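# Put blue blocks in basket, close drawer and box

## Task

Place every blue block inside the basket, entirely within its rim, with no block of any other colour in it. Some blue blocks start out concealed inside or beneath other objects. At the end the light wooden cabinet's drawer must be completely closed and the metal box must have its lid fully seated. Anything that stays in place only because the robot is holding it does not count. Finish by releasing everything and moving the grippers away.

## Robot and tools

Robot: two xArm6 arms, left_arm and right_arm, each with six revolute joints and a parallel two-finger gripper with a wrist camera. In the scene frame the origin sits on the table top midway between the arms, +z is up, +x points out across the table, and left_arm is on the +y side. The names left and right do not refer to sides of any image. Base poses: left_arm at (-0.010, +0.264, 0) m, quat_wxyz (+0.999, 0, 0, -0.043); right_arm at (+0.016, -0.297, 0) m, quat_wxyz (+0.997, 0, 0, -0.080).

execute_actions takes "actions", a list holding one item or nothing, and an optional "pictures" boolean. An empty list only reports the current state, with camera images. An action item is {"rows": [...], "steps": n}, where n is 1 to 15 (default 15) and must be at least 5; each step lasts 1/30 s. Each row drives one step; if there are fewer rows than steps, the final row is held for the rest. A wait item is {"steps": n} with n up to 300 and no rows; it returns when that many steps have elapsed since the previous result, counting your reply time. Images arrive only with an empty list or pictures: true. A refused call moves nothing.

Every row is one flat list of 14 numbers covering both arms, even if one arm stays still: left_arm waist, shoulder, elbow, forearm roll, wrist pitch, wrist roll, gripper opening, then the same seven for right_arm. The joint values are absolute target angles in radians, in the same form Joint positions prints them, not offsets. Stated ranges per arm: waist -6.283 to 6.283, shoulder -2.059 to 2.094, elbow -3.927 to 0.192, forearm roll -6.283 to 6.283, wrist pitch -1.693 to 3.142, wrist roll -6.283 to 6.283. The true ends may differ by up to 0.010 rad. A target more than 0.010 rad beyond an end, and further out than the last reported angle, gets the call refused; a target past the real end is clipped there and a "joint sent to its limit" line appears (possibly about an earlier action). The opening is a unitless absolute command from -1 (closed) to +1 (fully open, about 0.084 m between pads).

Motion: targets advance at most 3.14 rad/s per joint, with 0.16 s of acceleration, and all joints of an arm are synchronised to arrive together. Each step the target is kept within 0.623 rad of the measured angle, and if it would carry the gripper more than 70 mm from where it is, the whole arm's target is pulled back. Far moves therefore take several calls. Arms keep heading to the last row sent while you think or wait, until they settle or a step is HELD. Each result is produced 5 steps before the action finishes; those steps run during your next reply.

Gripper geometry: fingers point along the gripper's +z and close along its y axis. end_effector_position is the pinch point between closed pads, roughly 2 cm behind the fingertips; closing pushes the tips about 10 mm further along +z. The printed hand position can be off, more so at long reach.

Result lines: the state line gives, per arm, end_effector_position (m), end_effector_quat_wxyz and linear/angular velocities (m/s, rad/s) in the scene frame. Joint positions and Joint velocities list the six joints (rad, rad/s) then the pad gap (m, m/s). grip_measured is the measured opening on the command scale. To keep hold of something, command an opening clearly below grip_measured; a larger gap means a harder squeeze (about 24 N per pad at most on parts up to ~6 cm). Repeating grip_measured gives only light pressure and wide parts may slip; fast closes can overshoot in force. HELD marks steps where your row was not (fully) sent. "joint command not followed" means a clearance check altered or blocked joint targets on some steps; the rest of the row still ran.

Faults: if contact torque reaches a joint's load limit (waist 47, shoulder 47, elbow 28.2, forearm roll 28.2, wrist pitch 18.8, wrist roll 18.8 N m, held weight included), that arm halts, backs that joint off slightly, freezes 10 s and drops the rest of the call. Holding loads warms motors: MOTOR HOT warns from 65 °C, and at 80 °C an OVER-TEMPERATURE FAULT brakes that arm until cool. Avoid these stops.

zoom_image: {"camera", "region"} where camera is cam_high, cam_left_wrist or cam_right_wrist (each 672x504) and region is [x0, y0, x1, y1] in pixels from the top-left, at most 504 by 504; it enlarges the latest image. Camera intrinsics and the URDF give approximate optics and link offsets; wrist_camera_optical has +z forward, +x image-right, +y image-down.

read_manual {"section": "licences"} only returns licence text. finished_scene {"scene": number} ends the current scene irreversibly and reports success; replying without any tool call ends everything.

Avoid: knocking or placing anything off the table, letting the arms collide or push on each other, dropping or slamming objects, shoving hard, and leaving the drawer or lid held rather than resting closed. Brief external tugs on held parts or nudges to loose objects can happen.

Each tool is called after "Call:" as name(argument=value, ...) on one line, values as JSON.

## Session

Call:
execute_actions(actions=[])

Scene clock: 0.00 s of 6000.00 s.
left_arm: end_effector_position=(+0.4376, +0.6835, +0.3224) grip_measured=+1.00 end_effector_quat_wxyz=(+0.604, -0.170, +0.660, +0.414) end_effector_velocity=(-0.000, -0.000, -0.000) end_effector_angular_velocity=(-0.001, +0.000, +0.000) | right_arm: end_effector_position=(+0.4517, +0.0319, +0.2347) grip_measured=+1.00 end_effector_quat_wxyz=(-0.135, +0.962, +0.016, +0.237) end_effector_velocity=(-0.000, +0.000, +0.000) end_effector_angular_velocity=(+0.001, -0.000, -0.000)
Joint positions: left_arm=[ 0.797 -0.005 -0.831  2.948  0.818  0.492  0.084] | right_arm=[ 0.813 -0.08  -0.843 -0.171  0.38   0.761  0.084]
Joint velocities: left_arm=[-0.     0.     0.001 -0.001 -0.001 -0.    -0.   ] | right_arm=[ 0.    -0.     0.     0.001 -0.001  0.    -0.   ]

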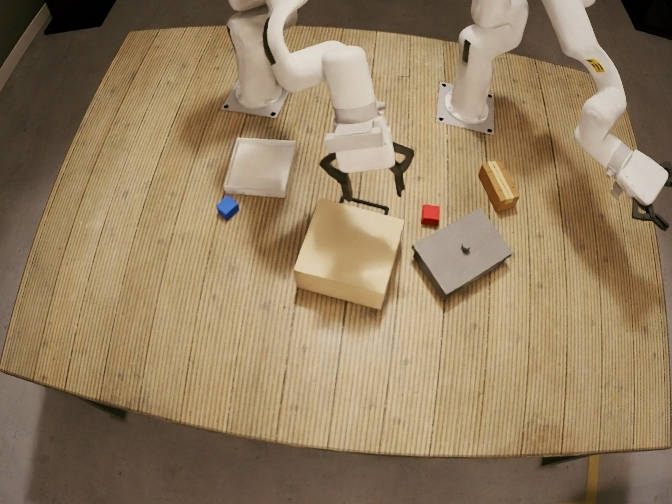

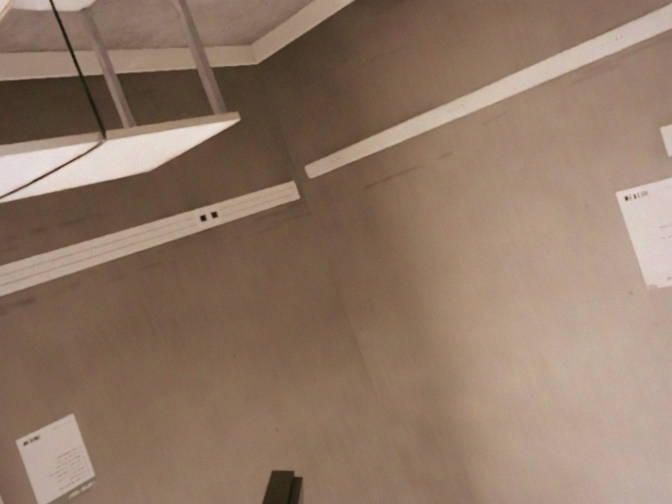

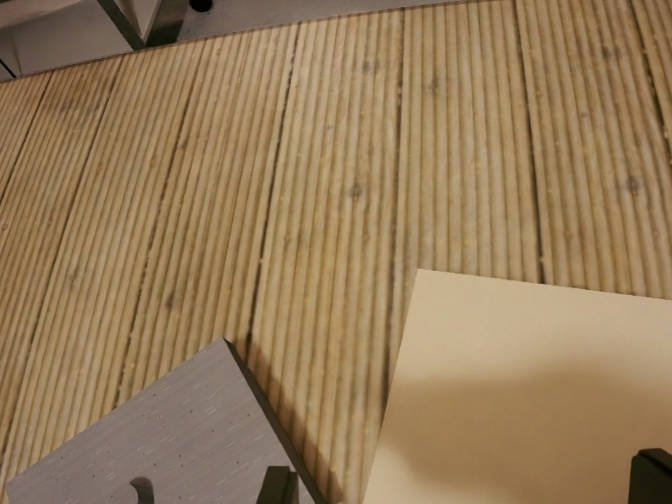

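Call:
execute_actions(actions=[{"rows":[[-0.141,-0.508,-1.0405,0,1.549,-0.227,1,0.423,-0.735,-0.896,0,1.631,0.263,1]],"steps":15}])

Call:
execute_actions(actions=[{"steps":30}], pictures=true)

Scene clock: 0.70 s of 6000.00 s.
left_arm: end_effector_position=(+0.4745, +0.6260, +0.4666) grip_measured=+1.00 end_effector_quat_wxyz=(+0.752, -0.238, +0.508, +0.345) end_effector_velocity=(+0.064, -0.262, +0.519) end_effector_angular_velocity=(-0.115, -1.769, -0.360) | right_arm: end_effector_position=(+0.4588, -0.0633, +0.3217) grip_measured=+1.00 end_effector_quat_wxyz=(-0.100, +0.963, -0.000, +0.250) end_effector_velocity=(-0.086, -0.386, +0.281) end_effector_angular_velocity=(-0.287, +0.131, -0.174)
Joint positions: left_arm=[ 0.628 -0.13  -0.883  2.778  0.987  0.323  0.084] | right_arm=[ 0.664 -0.326 -0.863 -0.106  0.651  0.572  0.084]
Joint velocities: left_arm=[-0.682 -0.452 -0.201 -0.679  0.657 -0.636  0.   ] | right_arm=[-0.571 -0.961 -0.083  0.247  1.26  -0.716  0.   ]
Steps of this call (steps 1 to 11: nothing new was sent; steps 12 to 21: the first 10 steps of this action). Readings (joint positions):
12: left_arm=[0.797 -0.005 -0.831 2.948 0.818 0.491] | right_arm=[0.813 -0.080 -0.843 -0.170 0.380 0.761]
13: left_arm=[0.794 -0.007 -0.831 2.943 0.823 0.486] | right_arm=[0.811 -0.084 -0.843 -0.169 0.385 0.757]
15: left_arm=[0.756 -0.035 -0.839 2.903 0.861 0.447] | right_arm=[0.783 -0.127 -0.841 -0.156 0.436 0.718]
19: left_arm=[0.673 -0.100 -0.870 2.822 0.944 0.365] | right_arm=[0.703 -0.263 -0.860 -0.122 0.571 0.620]
21: the state above

Scene clock: 1.70 s of 6000.00 s.
left_arm: end_effector_position=(+0.3620, +0.4026, +0.4768) grip_measured=+1.00 end_effector_quat_wxyz=(-0.481, +0.870, -0.014, +0.103) end_effector_velocity=(-0.079, -0.280, -0.436) end_effector_angular_velocity=(-2.080, +0.380, +0.074) | right_arm: end_effector_position=(+0.2690, -0.2285, +0.3602) grip_measured=+1.00 end_effector_quat_wxyz=(+0.000, +1.000, +0.000, -0.000) end_effector_velocity=(-0.001, -0.000, +0.001) end_effector_angular_velocity=(+0.001, -0.001, -0.001)
Joint positions: left_arm=[-0.124 -0.5   -1.036  1.03   1.538 -0.216  0.084] | right_arm=[ 0.423 -0.734 -0.896 -0.     1.631  0.263  0.084]
Joint velocities: left_arm=[-0.068 -0.031 -0.015 -2.115  0.05  -0.049 -0.   ] | right_arm=[-0.001 -0.004 -0.001  0.001  0.004 -0.001 -0.   ]
Kept back: nothing.
Steps of this call (steps 1 to 5: the last 5 steps of your previous action; steps 6 to 30: the robot went on to your last target). Readings (joint positions):
1: left_arm=[0.605 -0.145 -0.890 2.755 1.009 0.301] | right_arm=[0.646 -0.358 -0.866 -0.097 0.695 0.548]
2: left_arm=[0.581 -0.159 -0.896 2.731 1.031 0.280] | right_arm=[0.627 -0.390 -0.870 -0.089 0.741 0.524]
4: left_arm=[0.530 -0.189 -0.908 2.680 1.074 0.238] | right_arm=[0.591 -0.452 -0.875 -0.074 0.842 0.478]
8: left_arm=[0.415 -0.247 -0.932 2.564 1.161 0.153] | right_arm=[0.528 -0.559 -0.883 -0.046 1.077 0.398]
30: the state above

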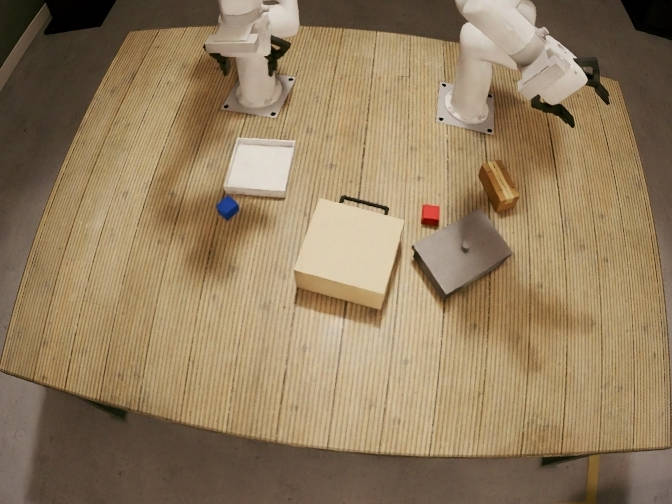

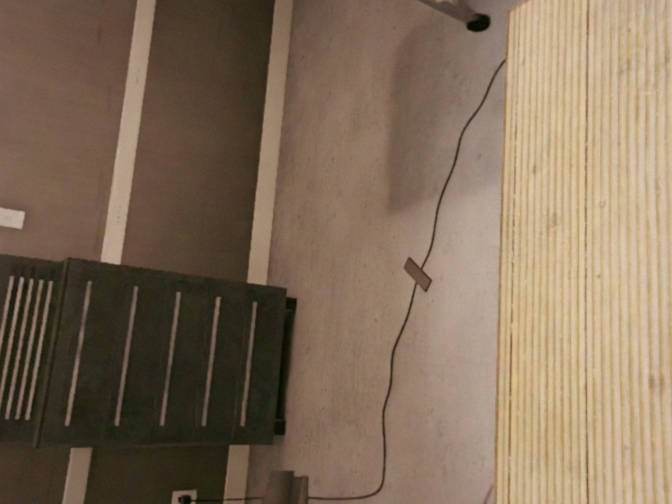

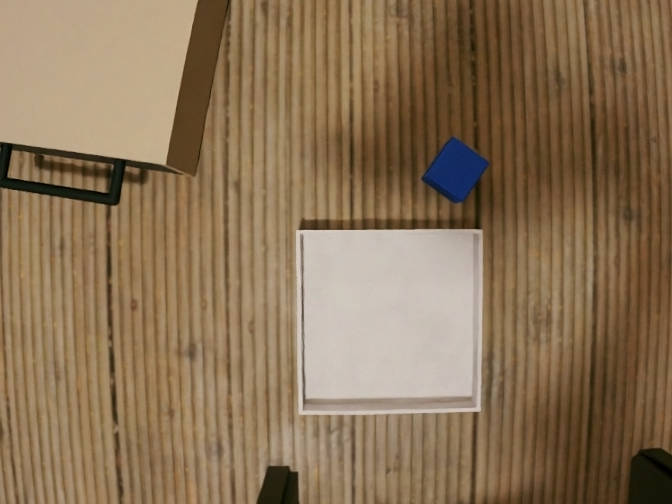

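Call:
execute_actions(actions=[{"rows":[[-0.141,-0.508,-1.0405,0,1.549,-0.227,1,0.1755,-0.1465,-0.648,0,0.794,0.6225,0.4]],"steps":15}])

Call:
execute_actions(actions=[{"steps":17}], pictures=true)

Scene clock: 2.33 s of 6000.00 s.
left_arm: end_effector_position=(+0.3099, +0.1912, +0.3601) grip_measured=+1.00 end_effector_quat_wxyz=(-0.002, +1.000, +0.000, +0.001) end_effector_velocity=(-0.003, -0.012, -0.001) end_effector_angular_velocity=(-0.053, +0.016, +0.006) | right_arm: end_effector_position=(+0.3395, -0.2447, +0.2649) grip_measured=+0.39 end_effector_quat_wxyz=(+0.007, +0.992, -0.127, -0.023) end_effector_velocity=(+0.264, -0.085, -0.373) end_effector_angular_velocity=(-0.012, -0.096, -0.936)
Joint positions: left_arm=[-0.141 -0.508 -1.041  0.005  1.549 -0.227  0.084] | right_arm=[ 0.32  -0.489 -0.793  0.     1.329  0.413  0.061]
Joint velocities: left_arm=[ 0.004  0.001  0.002 -0.056  0.001 -0.001 -0.   ] | right_arm=[-0.385  0.919  0.388 -0.001 -1.399  0.552 -0.   ]
Steps of this call (steps 1 to 9: the robot went on to your last target; steps 10 to 19: the first 10 steps of this action). Readings (joint positions):
10: left_arm=[-0.137 -0.506 -1.039 0.331 1.547 -0.225] | right_arm=[0.423 -0.735 -0.896 0.000 1.631 0.263]
11: left_arm=[-0.138 -0.506 -1.039 0.261 1.547 -0.225] | right_arm=[0.421 -0.732 -0.895 0.000 1.626 0.266]
13: left_arm=[-0.140 -0.507 -1.040 0.129 1.548 -0.226] | right_arm=[0.402 -0.690 -0.883 0.000 1.574 0.296]
17: left_arm=[-0.141 -0.508 -1.041 0.012 1.549 -0.227] | right_arm=[0.346 -0.550 -0.817 0.000 1.418 0.376]
19: the state above

Scene clock: 2.90 s of 6000.00 s.
left_arm: end_effector_position=(+0.3095, +0.1901, +0.3599) grip_measured=+1.00 end_effector_quat_wxyz=(-0.000, +1.000, +0.000, -0.000) end_effector_velocity=(-0.000, +0.000, -0.000) end_effector_angular_velocity=(+0.000, +0.000, -0.000) | right_arm: end_effector_position=(+0.4034, -0.2905, +0.1222) grip_measured=+0.39 end_effector_quat_wxyz=(-0.001, +0.954, -0.298, +0.003) end_effector_velocity=(+0.004, -0.000, +0.001) end_effector_angular_velocity=(+0.002, -0.017, -0.008)
Joint positions: left_arm=[-0.141 -0.508 -1.041  0.     1.549 -0.227  0.084] | right_arm=[ 0.176 -0.149 -0.651 -0.     0.795  0.622  0.061]
Joint velocities: left_arm=[-0.    -0.     0.     0.     0.001  0.     0.   ] | right_arm=[-0.001  0.    -0.001  0.002 -0.017  0.006 -0.   ]
Kept back: nothing.
Steps of this call (steps 1 to 5: the last 5 steps of your previous action; steps 6 to 17: the robot went on to your last target). Readings (joint positions):
1: left_arm=[-0.141 -0.508 -1.041 0.003 1.549 -0.227] | right_arm=[0.307 -0.458 -0.779 -0.000 1.282 0.432]
2: left_arm=[-0.141 -0.508 -1.041 0.002 1.549 -0.227] | right_arm=[0.294 -0.427 -0.766 -0.000 1.234 0.451]
4: left_arm=[-0.141 -0.508 -1.041 0.002 1.549 -0.227] | right_arm=[0.268 -0.365 -0.740 -0.000 1.136 0.489]
8: left_arm=[-0.141 -0.508 -1.041 0.001 1.549 -0.227] | right_arm=[0.214 -0.238 -0.687 -0.000 0.938 0.566]
17: the state above

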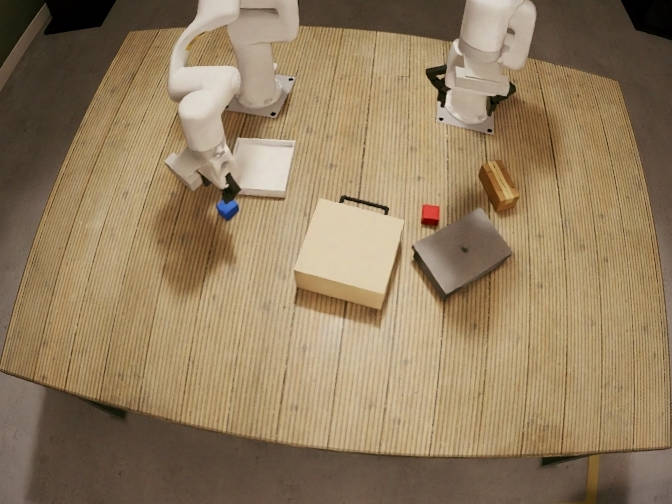

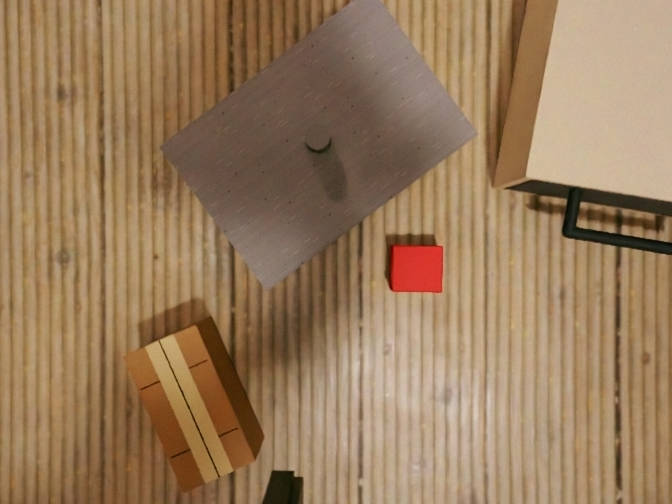

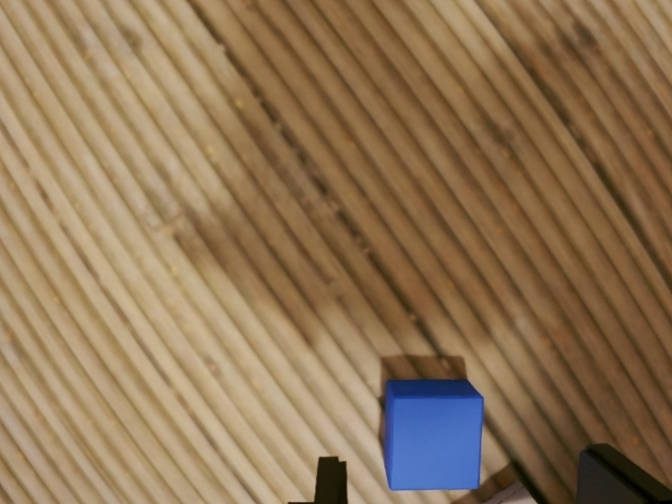

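Call:
execute_actions(actions=[{"rows":[[-0.4816,0.1125,-0.915,0,0.803,-1.974,-0.45,0.168,-0.12,-0.634,0,0.754,0.615,0.15],[-0.4816,0.1125,-0.915,0,0.803,-1.974,-0.45,0.1626,-0.092,-0.621,0,0.713,0.61,0.15],[-0.4816,0.1125,-0.915,0,0.803,-1.974,-0.45,0.1626,-0.062,-0.609,0,0.671,0.61,0.15],[-0.4816,0.1125,-0.915,0,0.803,-1.974,-0.45,0.1626,-0.03,-0.599,0,0.629,0.61,0.15],[-0.4816,0.1125,-0.915,0,0.803,-1.974,-0.45,0.1626,0.002,-0.593,0,0.591,0.61,0.15],[-0.4816,0.1125,-0.915,0,0.803,-1.974,-0.45,0.1626,0.032,-0.588,0,0.556,0.61,0.15],[-0.4816,0.1125,-0.915,0,0.803,-1.974,-0.45,0.1626,0.058,-0.585,0,0.527,0.61,0.15],[-0.4816,0.1125,-0.915,0,0.803,-1.974,-0.45,0.1626,0.079,-0.583,0,0.504,0.61,0.15],[-0.4816,0.1125,-0.915,0,0.803,-1.974,-0.45,0.1626,0.094,-0.582,0,0.488,0.61,0.15],[-0.4816,0.1125,-0.915,0,0.803,-1.974,-0.45,0.1626,0.102,-0.582,0,0.48,0.61,0.15],[-0.4816,0.1125,-0.915,0,0.803,-1.974,-0.45,0.1626,0.102,-0.582,0,0.48,0.61,0.15],[-0.4816,0.1125,-0.915,0,0.803,-1.974,-0.45,0.1626,0.102,-0.582,0,0.48,0.61,0],[-0.4816,0.1125,-0.915,0,0.803,-1.974,-0.45,0.1626,0.102,-0.582,0,0.48,0.61,-0.15],[-0.4816,0.1125,-0.915,0,0.803,-1.974,-0.45,0.1626,0.102,-0.582,0,0.48,0.61,-0.3],[-0.4816,0.1125,-0.915,0,0.803,-1.974,-0.45,0.1626,0.102,-0.582,0,0.48,0.61,-0.6]],"steps":15}])

Call:
execute_actions(actions=[{"rows":[[-0.4816,0.1125,-0.915,0,0.803,-1.974,-0.45,0.1626,0.102,-0.582,0,0.48,0.61,-0.6],[-0.4816,0.1125,-0.915,0,0.803,-1.974,-0.45,0.1626,0.102,-0.582,0,0.48,0.61,-0.6],[-0.4816,0.1125,-0.915,0,0.803,-1.974,-0.45,0.1626,0.07,-0.584,0,0.514,0.61,-0.6],[-0.4816,0.1125,-0.915,0,0.803,-1.974,-0.45,0.1626,0.032,-0.588,0,0.556,0.61,-0.6],[-0.4816,0.1125,-0.915,0,0.803,-1.974,-0.45,0.1626,0.002,-0.593,0,0.591,0.61,-0.6],[-0.4816,0.1125,-0.915,0,0.803,-1.974,-0.45,0.1626,-0.03,-0.599,0,0.629,0.61,-0.6],[-0.4816,0.1125,-0.915,0,0.803,-1.974,-0.45,0.1626,-0.062,-0.609,0,0.671,0.61,-0.6],[-0.4816,0.1125,-0.915,0,0.803,-1.974,-0.45,0.1626,-0.092,-0.621,0,0.713,0.61,-0.6],[-0.4816,0.1125,-0.915,0,0.803,-1.974,-0.45,0.2545,-0.387,-0.358,0,0.745,0.0945,-0.6]],"steps":15}])

Call:
execute_actions(actions=[{"steps":13}], pictures=true)

Scene clock: 4.70 s of 6000.00 s.
left_arm: end_effector_position=(+0.3626, +0.1233, +0.2704) grip_measured=-0.32 end_effector_quat_wxyz=(-0.004, +0.997, +0.074, -0.008) end_effector_velocity=(+0.147, -0.267, -0.358) end_effector_angular_velocity=(+0.010, -0.031, +0.784) | right_arm: end_effector_position=(+0.3988, -0.2958, +0.0411) grip_measured=+0.14 end_effector_quat_wxyz=(+0.001, +0.954, -0.299, -0.003) end_effector_velocity=(-0.017, -0.000, -0.263) end_effector_angular_velocity=(-0.001, +0.034, +0.003)
Joint positions: left_arm=[-0.275 -0.264 -0.992 -0.     1.273 -0.508  0.03 ] | right_arm=[ 0.163  0.05  -0.585  0.     0.542  0.61   0.05 ]
Joint velocities: left_arm=[-0.495  0.904  0.183 -0.002 -1.112 -1.279 -0.182] | right_arm=[-0.     0.759  0.11  -0.001 -0.835 -0.002 -0.   ]
Steps of this call (steps 1 to 15: the robot went on to your last target; steps 16 to 44: nothing new was sent; steps 45 to 54: the first 10 steps of this action). Readings (joint positions):
45: left_arm=[-0.141 -0.508 -1.041 0.000 1.549 -0.227] | right_arm=[0.175 -0.146 -0.648 0.000 0.794 0.622]
46: left_arm=[-0.143 -0.505 -1.040 0.000 1.544 -0.232] | right_arm=[0.175 -0.144 -0.647 -0.000 0.788 0.621]
48: left_arm=[-0.169 -0.462 -1.037 0.000 1.493 -0.283] | right_arm=[0.169 -0.118 -0.637 -0.000 0.745 0.616]
52: left_arm=[-0.241 -0.324 -1.003 0.000 1.349 -0.427] | right_arm=[0.163 -0.007 -0.596 0.000 0.606 0.610]
54: the state above

Scene clock: 5.20 s of 6000.00 s.
left_arm: end_effector_position=(+0.3790, +0.0225, +0.1190) grip_measured=-0.47 end_effector_quat_wxyz=(-0.003, +0.860, +0.511, -0.001) end_effector_velocity=(-0.010, -0.069, -0.107) end_effector_angular_velocity=(-0.005, -0.041, +2.862) | right_arm: end_effector_position=(+0.4029, -0.2955, +0.0807) grip_measured=-0.20 end_effector_quat_wxyz=(-0.001, +0.955, -0.297, +0.003) end_effector_velocity=(+0.027, +0.014, +0.384) end_effector_angular_velocity=(-0.001, -0.315, +0.318)
Joint positions: left_arm=[-0.469  0.09  -0.918 -0.     0.834 -1.628  0.024] | right_arm=[ 0.163 -0.056 -0.607 -0.     0.655  0.605  0.035]
Joint velocities: left_arm=[-0.138  0.25   0.044 -0.    -0.332 -3.001  0.   ] | right_arm=[ 0.037 -1.088 -0.083 -0.001  0.856 -0.28   0.   ]
Steps of this call (steps 1 to 5: the last 5 steps of your previous action; steps 6 to 15: the first 10 steps of this action). Readings (joint positions):
6: left_arm=[-0.368 -0.093 -0.956 -0.000 1.061 -0.820] | right_arm=[0.163 0.101 -0.583 -0.000 0.482 0.610]
7: left_arm=[-0.383 -0.067 -0.951 -0.000 1.029 -0.886] | right_arm=[0.163 0.100 -0.583 -0.000 0.481 0.610]
9: left_arm=[-0.411 -0.016 -0.941 -0.000 0.966 -1.038] | right_arm=[0.163 0.098 -0.583 -0.000 0.484 0.610]
13: left_arm=[-0.457 0.067 -0.923 -0.000 0.862 -1.422] | right_arm=[0.163 0.008 -0.592 0.000 0.587 0.610]
15: the state above

Scene clock: 5.63 s of 6000.00 s.
left_arm: end_effector_position=(+0.3788, +0.0161, +0.1104) grip_measured=-0.47 end_effector_quat_wxyz=(+0.000, +0.763, +0.647, +0.000) end_effector_velocity=(-0.003, -0.000, -0.003) end_effector_angular_velocity=(+0.004, +0.007, +0.004) | right_arm: end_effector_position=(+0.3220, -0.2679, +0.0996) grip_measured=-0.20 end_effector_quat_wxyz=(+0.000, +1.000, -0.002, -0.000) end_effector_velocity=(+0.016, +0.002, +0.016) end_effector_angular_velocity=(+0.005, -0.051, +0.063)
Joint positions: left_arm=[-0.481  0.112 -0.915  0.     0.803 -1.973  0.024] | right_arm=[ 0.254 -0.384 -0.359  0.     0.745  0.098  0.035]
Joint velocities: left_arm=[-0.003  0.005  0.003 -0.     0.    -0.007 -0.   ] | right_arm=[ 0.003 -0.023 -0.024 -0.001 -0.004 -0.06  -0.   ]
Kept back: nothing.
Steps of this call (steps 1 to 5: the last 5 steps of your previous action; steps 6 to 13: the robot went on to your last target). Readings (joint positions):
1: left_arm=[-0.473 0.097 -0.917 -0.000 0.824 -1.723] | right_arm=[0.166 -0.096 -0.605 -0.000 0.678 0.589]
2: left_arm=[-0.476 0.103 -0.917 -0.000 0.816 -1.806] | right_arm=[0.171 -0.139 -0.595 -0.000 0.690 0.555]
4: left_arm=[-0.480 0.109 -0.916 -0.000 0.807 -1.916] | right_arm=[0.194 -0.225 -0.543 -0.000 0.705 0.431]
8: left_arm=[-0.481 0.111 -0.916 0.000 0.803 -1.968] | right_arm=[0.243 -0.353 -0.390 0.000 0.738 0.169]
13: the state above

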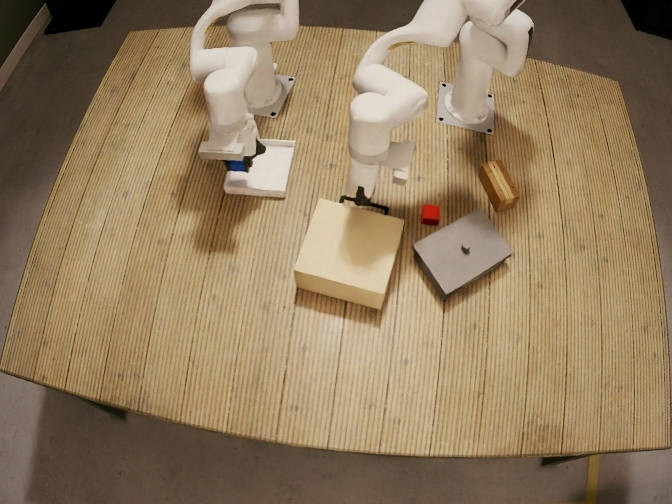

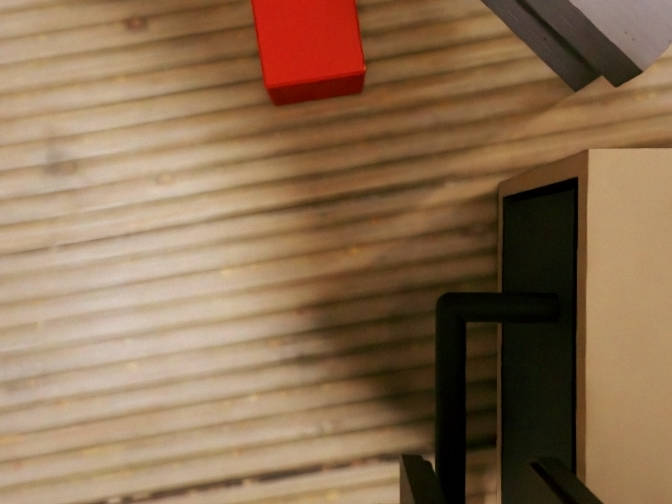

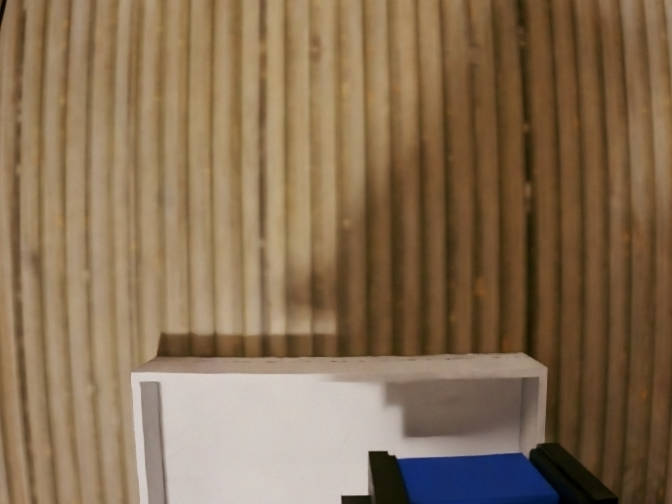

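Call:
execute_actions(actions=[{"rows":[[-0.483,0.12,-0.904,0,0.784,-1.975,-0.45,0.262,-0.36,-0.351,0,0.711,0.102,-0.6],[-0.483,0.132,-0.899,0,0.767,-1.975,-0.45,0.2675,-0.33,-0.342,0,0.672,0.1075,-0.6],[-0.483,0.145,-0.894,0,0.749,-1.975,-0.45,0.2675,-0.297,-0.334,0,0.631,0.1075,-0.6],[-0.483,0.158,-0.889,0,0.731,-1.975,-0.45,0.2675,-0.264,-0.326,0,0.59,0.1075,-0.6],[-0.483,0.169,-0.885,0,0.716,-1.975,-0.45,0.2675,-0.232,-0.32,0,0.552,0.1075,-0.6],[-0.483,0.178,-0.883,0,0.705,-1.975,-0.45,0.2675,-0.204,-0.315,0,0.519,0.1075,-0.6],[-0.483,0.185,-0.881,0,0.696,-1.975,-0.45,0.2675,-0.182,-0.312,0,0.494,0.1075,-0.6],[-0.483,0.185,-0.881,0,0.696,-1.975,-0.45,0.2675,-0.166,-0.31,0,0.476,0.1075,-0.6],[-0.483,0.185,-0.881,0,0.696,-1.975,-0.6,0.2675,-0.155,-0.309,0,0.464,0.1075,-0.6],[-0.483,0.185,-0.881,0,0.696,-1.975,-0.75,0.2675,-0.155,-0.309,0,0.464,0.1075,-0.6],[-0.483,0.185,-0.881,0,0.696,-1.975,-0.95,0.2675,-0.155,-0.309,0,0.464,0.1075,-0.6],[-0.483,0.185,-0.881,0,0.696,-1.975,-0.95,0.2675,-0.155,-0.309,0,0.464,0.1075,-0.6],[-0.485,0.178,-0.872,0,0.694,-1.977,-0.95,0.2675,-0.155,-0.309,0,0.464,0.1075,-0.02],[-0.489,0.167,-0.856,0,0.689,-1.981,-0.95,0.2675,-0.155,-0.309,0,0.464,0.1075,-0.02],[-0.494,0.152,-0.836,0,0.684,-1.986,-0.95,0.2675,-0.155,-0.309,0,0.464,0.1075,-0.02]],"steps":15}])

Call:
execute_actions(actions=[{"rows":[[-0.4995,0.136,-0.814,0,0.678,-1.9915,-0.95,0.2675,-0.155,-0.309,0,0.464,0.1075,-0.02],[-0.505,0.119,-0.792,0,0.673,-1.997,-0.95,0.2675,-0.19,-0.313,0,0.503,0.1075,-0.02],[-0.511,0.103,-0.771,0,0.668,-2.003,-0.95,0.2675,-0.232,-0.32,0,0.552,0.1075,-0.02],[-0.517,0.086,-0.749,0,0.663,-2.009,-0.95,0.2675,-0.264,-0.326,0,0.59,0.1075,-0.02],[-0.5235,0.07,-0.728,0,0.658,-2.0155,-0.95,0.2675,-0.297,-0.334,0,0.631,0.1075,-0.02],[-0.53,0.053,-0.707,0,0.654,-2.022,-0.95,0.2675,-0.33,-0.342,0,0.672,0.1075,-0.02],[-0.537,0.036,-0.686,0,0.65,-2.029,-0.95,0.2675,-0.36,-0.351,0,0.711,0.1075,-0.02],[-0.544,0.02,-0.666,0,0.646,-2.036,-0.95,0.2675,-0.387,-0.358,0,0.745,0.1075,-0.02],[-0.551,0.003,-0.645,0,0.642,-2.043,-0.95,0.3,-0.4,-0.4,0,0.8,0.2,0.3],[-0.558,-0.014,-0.625,0,0.639,-2.05,-0.95,0.34,-0.4,-0.45,0,0.85,0.3,0.3],[-0.566,-0.031,-0.605,0,0.636,-2.058,-0.95,0.38,-0.4,-0.5,0,0.9,0.4,0.3],[-0.573,-0.048,-0.586,0,0.634,-2.065,-0.95,0.42,-0.4,-0.55,0,0.95,0.5,0.3],[-0.58,-0.062,-0.57,0,0.632,-2.072,-0.95,0.45,-0.4,-0.55,0,0.95,0.5,0.3],[-0.585,-0.073,-0.557,0,0.63,-2.077,-0.95,0.45,-0.4,-0.55,0,0.95,0.5,0.3],[-0.589,-0.082,-0.547,0,0.629,-2.081,-0.95,0.45,-0.4,-0.55,0,0.95,0.5,0.3]],"steps":15}])

Call:
execute_actions(actions=[{"steps":9}], pictures=true)

Scene clock: 6.97 s of 6000.00 s.
left_arm: end_effector_position=(+0.3754, +0.0173, +0.0718) grip_measured=-0.63 end_effector_quat_wxyz=(-0.003, +0.763, +0.647, -0.001) end_effector_velocity=(-0.002, +0.001, -0.042) end_effector_angular_velocity=(+0.002, +0.002, -0.000) | right_arm: end_effector_position=(+0.3200, -0.2640, +0.0414) grip_measured=-0.20 end_effector_quat_wxyz=(+0.000, +1.000, -0.000, -0.003) end_effector_velocity=(-0.021, -0.002, -0.177) end_effector_angular_velocity=(-0.004, +0.040, -0.002)
Joint positions: left_arm=[-0.483  0.184 -0.88   0.     0.703 -1.975  0.016] | right_arm=[ 0.267 -0.19  -0.312  0.     0.508  0.107  0.035]
Joint velocities: left_arm=[-0.     0.088  0.029  0.001 -0.115 -0.    -0.18 ] | right_arm=[ 0.     0.646  0.107 -0.    -0.712  0.002 -0.   ]
Steps of this call (steps 1 to 30: the robot went on to your last target; steps 31 to 40: the first 10 steps of this action). Readings (joint positions):
31: left_arm=[-0.482 0.113 -0.915 -0.000 0.803 -1.974] | right_arm=[0.255 -0.387 -0.358 -0.000 0.745 0.095]
32: left_arm=[-0.482 0.113 -0.913 -0.000 0.798 -1.974] | right_arm=[0.255 -0.384 -0.357 -0.000 0.740 0.096]
34: left_arm=[-0.483 0.125 -0.905 -0.000 0.776 -1.975] | right_arm=[0.262 -0.355 -0.352 -0.000 0.699 0.102]
38: left_arm=[-0.483 0.171 -0.884 0.000 0.717 -1.975] | right_arm=[0.267 -0.242 -0.322 0.000 0.566 0.107]
40: the state above

Scene clock: 7.47 s of 6000.00 s.
left_arm: end_effector_position=(+0.3211, +0.0254, +0.0722) grip_measured=-0.81 end_effector_quat_wxyz=(-0.000, +0.763, +0.647, -0.000) end_effector_velocity=(-0.184, +0.029, +0.000) end_effector_angular_velocity=(-0.003, -0.003, -0.001) | right_arm: end_effector_position=(+0.3240, -0.2633, +0.0891) grip_measured=+0.20 end_effector_quat_wxyz=(-0.000, +1.000, -0.001, +0.002) end_effector_velocity=(+0.007, +0.019, +0.275) end_effector_angular_velocity=(-0.002, +0.025, -0.150)
Joint positions: left_arm=[-0.538  0.035 -0.685  0.     0.65  -2.03   0.008] | right_arm=[ 0.268 -0.347 -0.352 -0.     0.695  0.11   0.053]
Joint velocities: left_arm=[-0.205 -0.497  0.616 -0.001 -0.123 -0.204 -0.   ] | right_arm=[ 0.058 -0.777 -0.341 -0.     1.144  0.208  0.197]
Steps of this call (steps 1 to 5: the last 5 steps of your previous action; steps 6 to 15: the first 10 steps of this action). Readings (joint positions):
6: left_arm=[-0.487 0.171 -0.863 0.000 0.690 -1.980] | right_arm=[0.267 -0.156 -0.310 -0.000 0.465 0.107]
7: left_arm=[-0.491 0.160 -0.849 0.000 0.686 -1.983] | right_arm=[0.267 -0.156 -0.310 -0.000 0.465 0.107]
9: left_arm=[-0.500 0.133 -0.811 0.000 0.677 -1.993] | right_arm=[0.267 -0.171 -0.310 0.000 0.485 0.107]
13: left_arm=[-0.524 0.068 -0.727 0.000 0.659 -2.016] | right_arm=[0.267 -0.286 -0.333 -0.000 0.618 0.107]
15: the state above

Scene clock: 7.77 s of 6000.00 s.
left_arm: end_effector_position=(+0.2794, +0.0325, +0.0720) grip_measured=-0.81 end_effector_quat_wxyz=(-0.000, +0.763, +0.646, -0.000) end_effector_velocity=(-0.012, +0.001, +0.003) end_effector_angular_velocity=(-0.010, -0.013, +0.009) | right_arm: end_effector_position=(+0.3418, -0.2019, +0.1617) grip_measured=+0.29 end_effector_quat_wxyz=(-0.001, +0.995, -0.099, +0.003) end_effector_velocity=(-0.012, +0.059, +0.041) end_effector_angular_velocity=(-0.009, +0.038, -0.183)
Joint positions: left_arm=[-0.588 -0.079 -0.55   0.     0.63  -2.079  0.008] | right_arm=[ 0.443 -0.4   -0.547  0.     0.939  0.481  0.056]
Joint velocities: left_arm=[-0.018 -0.049  0.05   0.001 -0.017 -0.028  0.   ] | right_arm=[ 0.178 -0.014 -0.125 -0.001  0.178  0.361 -0.   ]
Kept back: nothing.
Steps of this call (steps 1 to 5: the last 5 steps of your previous action; steps 6 to 9: the robot went on to your last target). Readings (joint positions):
1: left_arm=[-0.545 0.018 -0.664 0.000 0.646 -2.037] | right_arm=[0.273 -0.369 -0.366 0.000 0.733 0.124]
2: left_arm=[-0.552 0.001 -0.644 0.000 0.643 -2.044] | right_arm=[0.283 -0.383 -0.387 0.000 0.769 0.154]
4: left_arm=[-0.567 -0.032 -0.604 -0.000 0.637 -2.058] | right_arm=[0.326 -0.393 -0.445 -0.000 0.837 0.264]
8: left_arm=[-0.587 -0.077 -0.553 -0.000 0.631 -2.078] | right_arm=[0.434 -0.399 -0.539 0.000 0.931 0.464]
9: the state above

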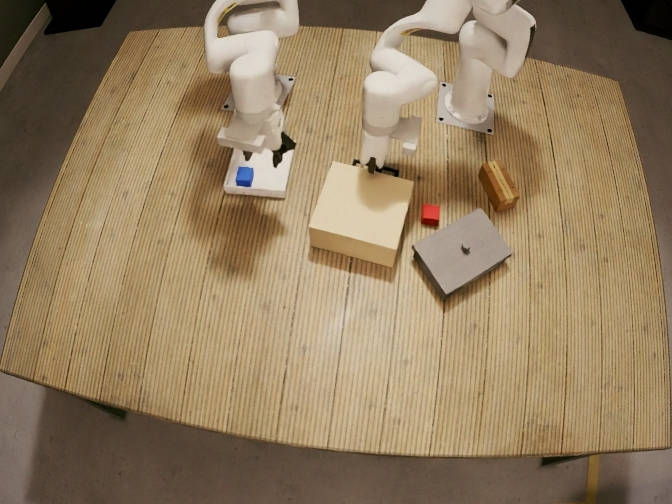

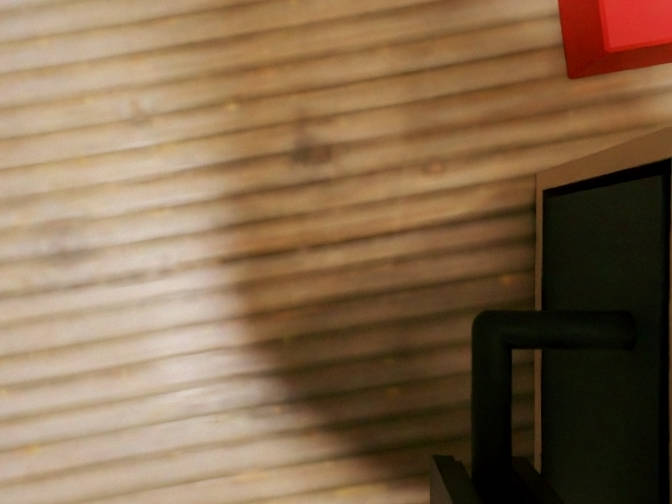

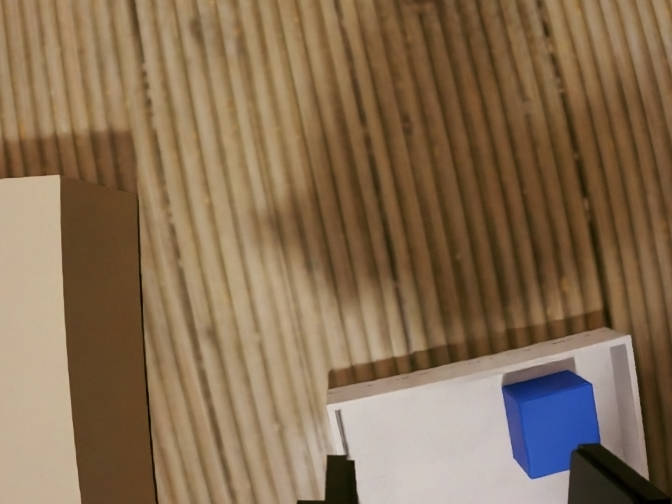

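Call:
execute_actions(actions=[{"rows":[[-0.589,-0.082,-0.547,0,0.629,-2.081,-0.95,0.72,0.243,-1.138,0,0.895,0.725,-1]],"steps":15}])

Call:
execute_actions(actions=[{"rows":[[-0.589,-0.082,-0.547,0,0.629,-2.081,-0.95,0.72,0.243,-1.138,0,0.895,0.725,-1],[-0.589,-0.082,-0.547,0,0.629,-2.081,-0.95,0.72,0.243,-1.138,0,0.895,0.725,-1],[-0.589,-0.082,-0.547,0,0.629,-2.081,-0.95,0.72,0.243,-1.138,0,0.895,0.725,-1],[-0.589,-0.082,-0.547,0,0.629,-2.081,-0.95,0.72,0.248,-1.135,0,0.887,0.725,-1],[-0.589,-0.082,-0.547,0,0.629,-2.081,-0.95,0.72,0.253,-1.132,0,0.879,0.725,-1],[-0.589,-0.082,-0.547,0,0.629,-2.081,-0.95,0.72,0.258,-1.1295,0,0.8715,0.725,-1],[-0.589,-0.082,-0.547,0,0.629,-2.081,-0.95,0.72,0.2625,-1.127,0,0.8645,0.725,-1],[-0.589,-0.082,-0.547,0,0.629,-2.081,-0.95,0.72,0.266,-1.125,0,0.859,0.725,-1],[-0.589,-0.082,-0.547,0,0.629,-2.081,-0.95,0.72,0.269,-1.123,0,0.854,0.725,-1],[-0.589,-0.082,-0.547,0,0.629,-2.081,-0.95,0.72,0.272,-1.1213,0,0.8493,0.725,-1],[-0.589,-0.082,-0.547,0,0.629,-2.081,-0.95,0.72,0.2745,-1.12,0,0.8455,0.725,-1],[-0.589,-0.082,-0.547,0,0.629,-2.081,-0.95,0.72,0.277,-1.1185,0,0.8415,0.725,-1]],"steps":15}])

Call:
execute_actions(actions=[{"steps":14}], pictures=true)

Scene clock: 8.77 s of 6000.00 s.
left_arm: end_effector_position=(+0.2787, +0.0326, +0.0721) grip_measured=-0.81 end_effector_quat_wxyz=(+0.000, +0.763, +0.647, -0.000) end_effector_velocity=(-0.000, +0.000, -0.000) end_effector_angular_velocity=(+0.000, +0.001, +0.001) | right_arm: end_effector_position=(+0.4101, -0.1132, +0.1580) grip_measured=-1.00 end_effector_quat_wxyz=(-0.001, +0.996, -0.093, +0.001) end_effector_velocity=(+0.235, +0.389, -0.098) end_effector_angular_velocity=(-0.006, +0.017, +0.102)
Joint positions: left_arm=[-0.589 -0.082 -0.547 -0.     0.629 -2.081  0.008] | right_arm=[ 0.596 -0.054 -0.87  -0.     0.92   0.622  0.   ]
Joint velocities: left_arm=[ 0.     0.     0.    -0.001  0.001  0.     0.   ] | right_arm=[ 0.583  1.398 -1.261  0.001 -0.119  0.48   0.   ]
Steps of this call (steps 1 to 20: the robot went on to your last target; steps 21 to 30: the first 10 steps of this action). Readings (joint positions):
21: left_arm=[-0.589 -0.082 -0.547 -0.000 0.629 -2.081] | right_arm=[0.450 -0.400 -0.550 -0.000 0.950 0.500]
22: left_arm=[-0.589 -0.082 -0.547 -0.000 0.629 -2.081] | right_arm=[0.452 -0.396 -0.554 -0.000 0.950 0.502]
24: left_arm=[-0.589 -0.082 -0.547 -0.000 0.629 -2.081] | right_arm=[0.473 -0.346 -0.600 -0.000 0.946 0.521]
28: left_arm=[-0.589 -0.082 -0.547 -0.000 0.629 -2.081] | right_arm=[0.557 -0.148 -0.785 -0.000 0.928 0.589]
30: the state above

Scene clock: 9.27 s of 6000.00 s.
left_arm: end_effector_position=(+0.2787, +0.0326, +0.0721) grip_measured=-0.81 end_effector_quat_wxyz=(+0.000, +0.763, +0.647, -0.000) end_effector_velocity=(+0.000, +0.000, -0.000) end_effector_angular_velocity=(+0.001, +0.000, +0.001) | right_arm: end_effector_position=(+0.4500, -0.0252, +0.1130) grip_measured=-1.00 end_effector_quat_wxyz=(-0.000, +0.997, -0.083, +0.000) end_effector_velocity=(-0.012, -0.005, -0.087) end_effector_angular_velocity=(-0.026, +0.042, +0.001)
Joint positions: left_arm=[-0.589 -0.082 -0.547 -0.     0.629 -2.081  0.008] | right_arm=[ 0.719  0.261 -1.125 -0.     0.863  0.725  0.   ]
Joint velocities: left_arm=[ 0.     0.     0.     0.     0.    -0.001 -0.   ] | right_arm=[ 0.004  0.133  0.083  0.001 -0.166  0.002  0.   ]
Steps of this call (steps 1 to 5: the last 5 steps of your previous action; steps 6 to 15: the first 10 steps of this action). Readings (joint positions):
6: left_arm=[-0.589 -0.082 -0.547 0.000 0.629 -2.081] | right_arm=[0.704 0.205 -1.102 0.000 0.898 0.710]
7: left_arm=[-0.589 -0.082 -0.547 -0.000 0.629 -2.081] | right_arm=[0.714 0.226 -1.118 0.000 0.896 0.717]
9: left_arm=[-0.589 -0.082 -0.547 -0.000 0.629 -2.081] | right_arm=[0.719 0.240 -1.130 0.000 0.896 0.723]
13: left_arm=[-0.589 -0.082 -0.547 0.000 0.629 -2.081] | right_arm=[0.719 0.252 -1.131 -0.000 0.876 0.725]
15: the state above

Scene clock: 9.73 s of 6000.00 s.
left_arm: end_effector_position=(+0.2785, +0.0327, +0.0719) grip_measured=-0.81 end_effector_quat_wxyz=(-0.000, +0.763, +0.647, -0.000) end_effector_velocity=(+0.000, -0.000, +0.000) end_effector_angular_velocity=(-0.001, +0.000, +0.001) | right_arm: end_effector_position=(+0.4521, -0.0236, +0.1075) grip_measured=-1.00 end_effector_quat_wxyz=(-0.002, +0.997, -0.083, +0.003) end_effector_velocity=(-0.001, -0.001, -0.003) end_effector_angular_velocity=(-0.003, +0.004, +0.001)
Joint positions: left_arm=[-0.589 -0.082 -0.547 -0.     0.629 -2.081  0.008] | right_arm=[ 0.72   0.274 -1.123 -0.     0.841  0.725  0.   ]
Joint velocities: left_arm=[-0.    -0.    -0.    -0.002 -0.     0.     0.   ] | right_arm=[ 0.     0.005  0.002 -0.001 -0.003 -0.     0.   ]
Kept back: nothing.
Steps of this call (steps 1 to 5: the last 5 steps of your previous action; steps 6 to 14: the robot went on to your last target). Readings (joint positions):
1: left_arm=[-0.589 -0.082 -0.547 -0.000 0.629 -2.081] | right_arm=[0.719 0.266 -1.123 -0.000 0.858 0.725]
2: left_arm=[-0.589 -0.082 -0.547 0.000 0.629 -2.081] | right_arm=[0.719 0.268 -1.122 -0.000 0.853 0.725]
4: left_arm=[-0.589 -0.082 -0.547 -0.000 0.629 -2.081] | right_arm=[0.719 0.271 -1.123 -0.000 0.845 0.725]
8: left_arm=[-0.589 -0.082 -0.547 0.000 0.629 -2.081] | right_arm=[0.720 0.272 -1.123 -0.000 0.841 0.725]
14: the state above

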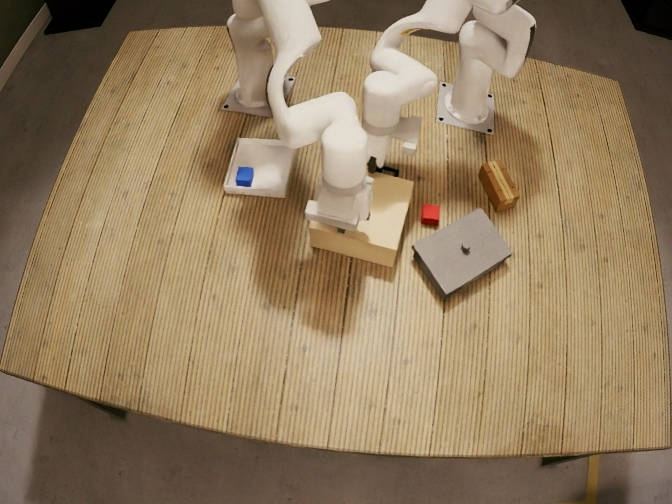

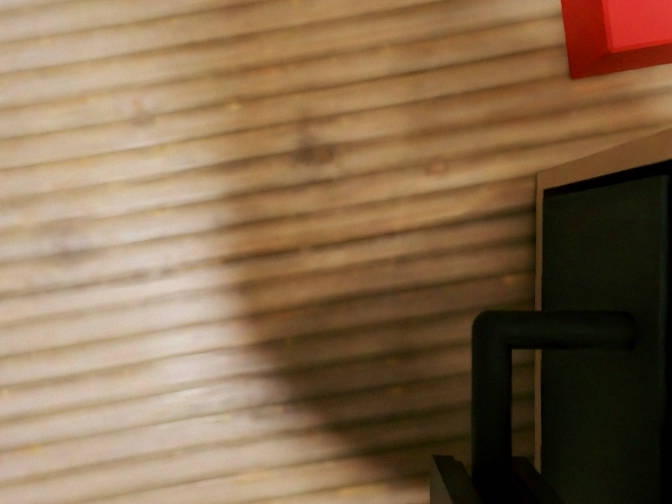

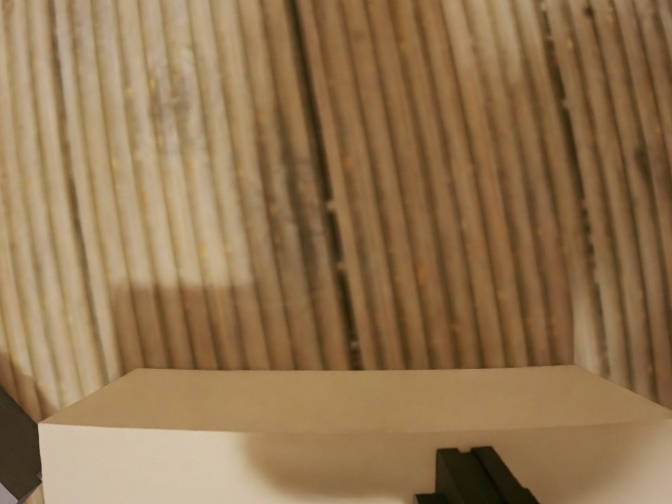

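Call:
execute_actions(actions=[{"rows":[[-0.592,-0.088,-0.541,0,0.629,-2.084,-0.95,0.72,0.274,-1.1205,0,0.8465,0.725,-1],[-0.597,-0.099,-0.528,0,0.627,-2.089,-0.95,0.72,0.274,-1.1205,0,0.8465,0.725,-1],[-0.6055,-0.117,-0.508,0,0.625,-2.0975,-0.95,0.72,0.274,-1.1205,0,0.8465,0.725,-1],[-0.6145,-0.135,-0.489,0,0.624,-2.1065,-0.95,0.72,0.274,-1.1205,0,0.8465,0.725,-1],[-0.624,-0.153,-0.471,0,0.624,-2.116,-0.95,0.72,0.274,-1.1205,0,0.8465,0.725,-1],[-0.6335,-0.171,-0.452,0,0.623,-2.1255,-0.95,0.72,0.274,-1.1205,0,0.8465,0.725,-1],[-0.6435,-0.189,-0.434,0,0.623,-2.1355,-0.95,0.72,0.274,-1.1205,0,0.8465,0.725,-1],[-0.6535,-0.207,-0.416,0,0.623,-2.1455,-0.95,0.72,0.274,-1.1205,0,0.8465,0.725,-1],[-0.664,-0.226,-0.398,0,0.624,-2.156,-0.95,0.72,0.274,-1.1205,0,0.8465,0.725,-1],[-0.675,-0.245,-0.38,0,0.625,-2.167,-0.95,0.72,0.274,-1.1205,0,0.8465,0.725,-1],[-0.686,-0.264,-0.363,0,0.627,-2.178,-0.95,0.72,0.274,-1.1205,0,0.8465,0.725,-1],[-0.6975,-0.283,-0.345,0,0.628,-2.1895,-0.95,0.72,0.274,-1.1205,0,0.8465,0.725,-1],[-0.709,-0.3025,-0.328,0,0.6305,-2.201,-0.95,0.72,0.274,-1.1205,0,0.8465,0.725,-1],[-0.721,-0.322,-0.311,0,0.633,-2.213,-0.95,0.72,0.274,-1.1205,0,0.8465,0.725,-1],[-0.733,-0.341,-0.295,0,0.636,-2.225,-0.95,0.72,0.274,-1.1205,0,0.8465,0.725,-1]],"steps":15}])

Call:
execute_actions(actions=[{"rows":[[-0.744,-0.358,-0.281,0,0.639,-2.236,-0.95,0.72,0.274,-1.1205,0,0.8465,0.725,-1],[-0.753,-0.372,-0.27,0,0.642,-2.245,-0.95,0.72,0.274,-1.1205,0,0.8465,0.725,-1],[-0.76,-0.3825,-0.2613,0,0.644,-2.252,-0.95,0.72,0.274,-1.1205,0,0.8465,0.725,-1],[-0.76,-0.3825,-0.2613,0,0.644,-2.252,-0.95,0.72,0.274,-1.1205,0,0.8465,0.725,-1],[-0.76,-0.3825,-0.2613,0,0.644,-2.252,-0.95,0.72,0.274,-1.1205,0,0.8465,0.725,-1],[-0.76,-0.3825,-0.2613,0,0.644,-2.252,-0.95,0.72,0.274,-1.1205,0,0.8465,0.725,-1],[-0.76,-0.3825,-0.2613,0,0.644,-2.252,-0.95,0.72,0.262,-1.127,0,0.865,0.725,-1],[-0.76,-0.3825,-0.2613,0,0.644,-2.252,-0.95,0.72,0.251,-1.133,0,0.882,0.725,-1]],"steps":11}], pictures=true)

Scene clock: 10.67 s of 6000.00 s.
left_arm: end_effector_position=(+0.2406, +0.0388, +0.0722) grip_measured=-0.81 end_effector_quat_wxyz=(+0.000, +0.763, +0.647, +0.000) end_effector_velocity=(-0.183, +0.029, +0.001) end_effector_angular_velocity=(-0.001, +0.000, -0.001) | right_arm: end_effector_position=(+0.4513, -0.0238, +0.1073) grip_measured=-1.00 end_effector_quat_wxyz=(-0.001, +0.997, -0.082, +0.002) end_effector_velocity=(-0.001, -0.000, +0.000) end_effector_angular_velocity=(-0.001, +0.001, +0.001)
Joint positions: left_arm=[-0.645 -0.192 -0.431  0.     0.624 -2.137  0.008] | right_arm=[ 0.72   0.274 -1.124 -0.     0.846  0.725  0.   ]
Joint velocities: left_arm=[-0.299 -0.544  0.537 -0.001  0.007 -0.297 -0.   ] | right_arm=[ 0.001 -0.001  0.    -0.     0.002  0.     0.   ]
Steps of this call (steps 1 to 18: the robot went on to your last target; steps 19 to 28: the first 10 steps of this action). Readings (joint positions):
19: left_arm=[-0.589 -0.082 -0.547 -0.000 0.629 -2.081] | right_arm=[0.720 0.276 -1.123 -0.000 0.842 0.725]
20: left_arm=[-0.590 -0.083 -0.545 0.000 0.629 -2.082] | right_arm=[0.720 0.275 -1.124 -0.000 0.843 0.725]
22: left_arm=[-0.595 -0.096 -0.532 0.000 0.627 -2.088] | right_arm=[0.720 0.274 -1.124 -0.000 0.845 0.725]
26: left_arm=[-0.626 -0.156 -0.468 0.000 0.624 -2.118] | right_arm=[0.720 0.274 -1.124 -0.000 0.846 0.725]
28: the state above

Scene clock: 11.03 s of 6000.00 s.
left_arm: end_effector_position=(+0.1818, +0.0487, +0.0721) grip_measured=-0.81 end_effector_quat_wxyz=(-0.000, +0.763, +0.646, +0.000) end_effector_velocity=(-0.039, +0.006, +0.000) end_effector_angular_velocity=(-0.005, -0.003, +0.004) | right_arm: end_effector_position=(+0.4512, -0.0238, +0.1073) grip_measured=-1.00 end_effector_quat_wxyz=(-0.001, +0.997, -0.082, +0.001) end_effector_velocity=(-0.001, +0.000, -0.000) end_effector_angular_velocity=(-0.001, +0.001, +0.001)
Joint positions: left_arm=[-0.756 -0.376 -0.267  0.     0.643 -2.247  0.008] | right_arm=[ 0.72   0.274 -1.124  0.     0.846  0.725  0.   ]
Joint velocities: left_arm=[-0.088 -0.134  0.107 -0.001  0.021 -0.09   0.   ] | right_arm=[ 0.001  0.     0.001 -0.     0.001  0.     0.   ]
Steps of this call (steps 1 to 5: the last 5 steps of your previous action; steps 6 to 11: the first 6 steps of this action). Readings (joint positions):
6: left_arm=[-0.711 -0.305 -0.327 0.000 0.631 -2.203] | right_arm=[0.720 0.274 -1.124 0.000 0.846 0.725]
7: left_arm=[-0.722 -0.324 -0.311 0.000 0.634 -2.214] | right_arm=[0.720 0.274 -1.124 0.000 0.846 0.725]
9: left_arm=[-0.744 -0.358 -0.282 0.000 0.640 -2.236] | right_arm=[0.720 0.274 -1.124 0.000 0.846 0.725]
11: the state above

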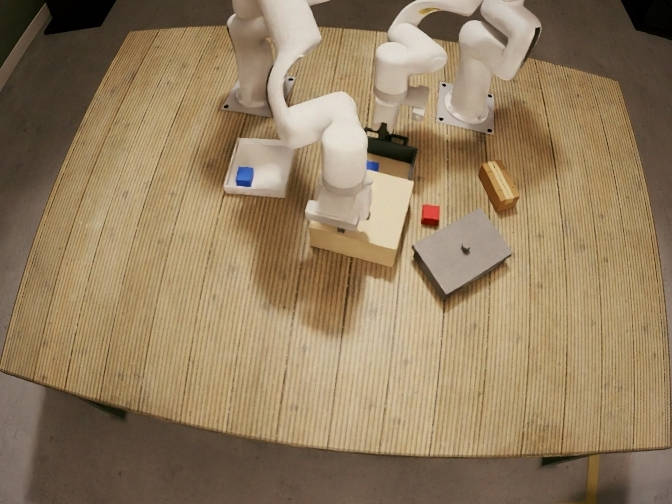

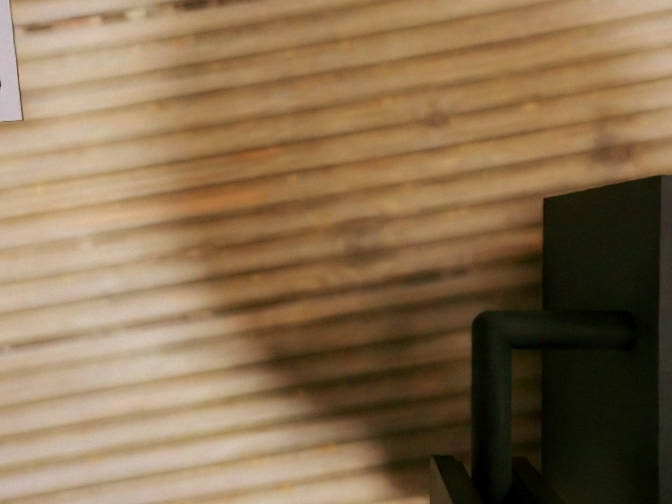

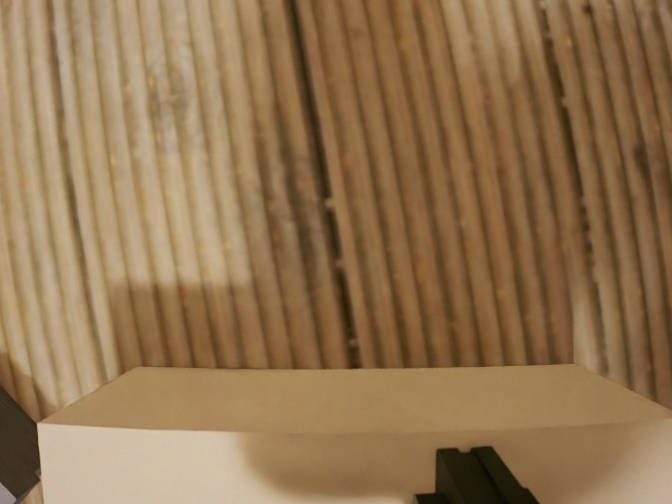

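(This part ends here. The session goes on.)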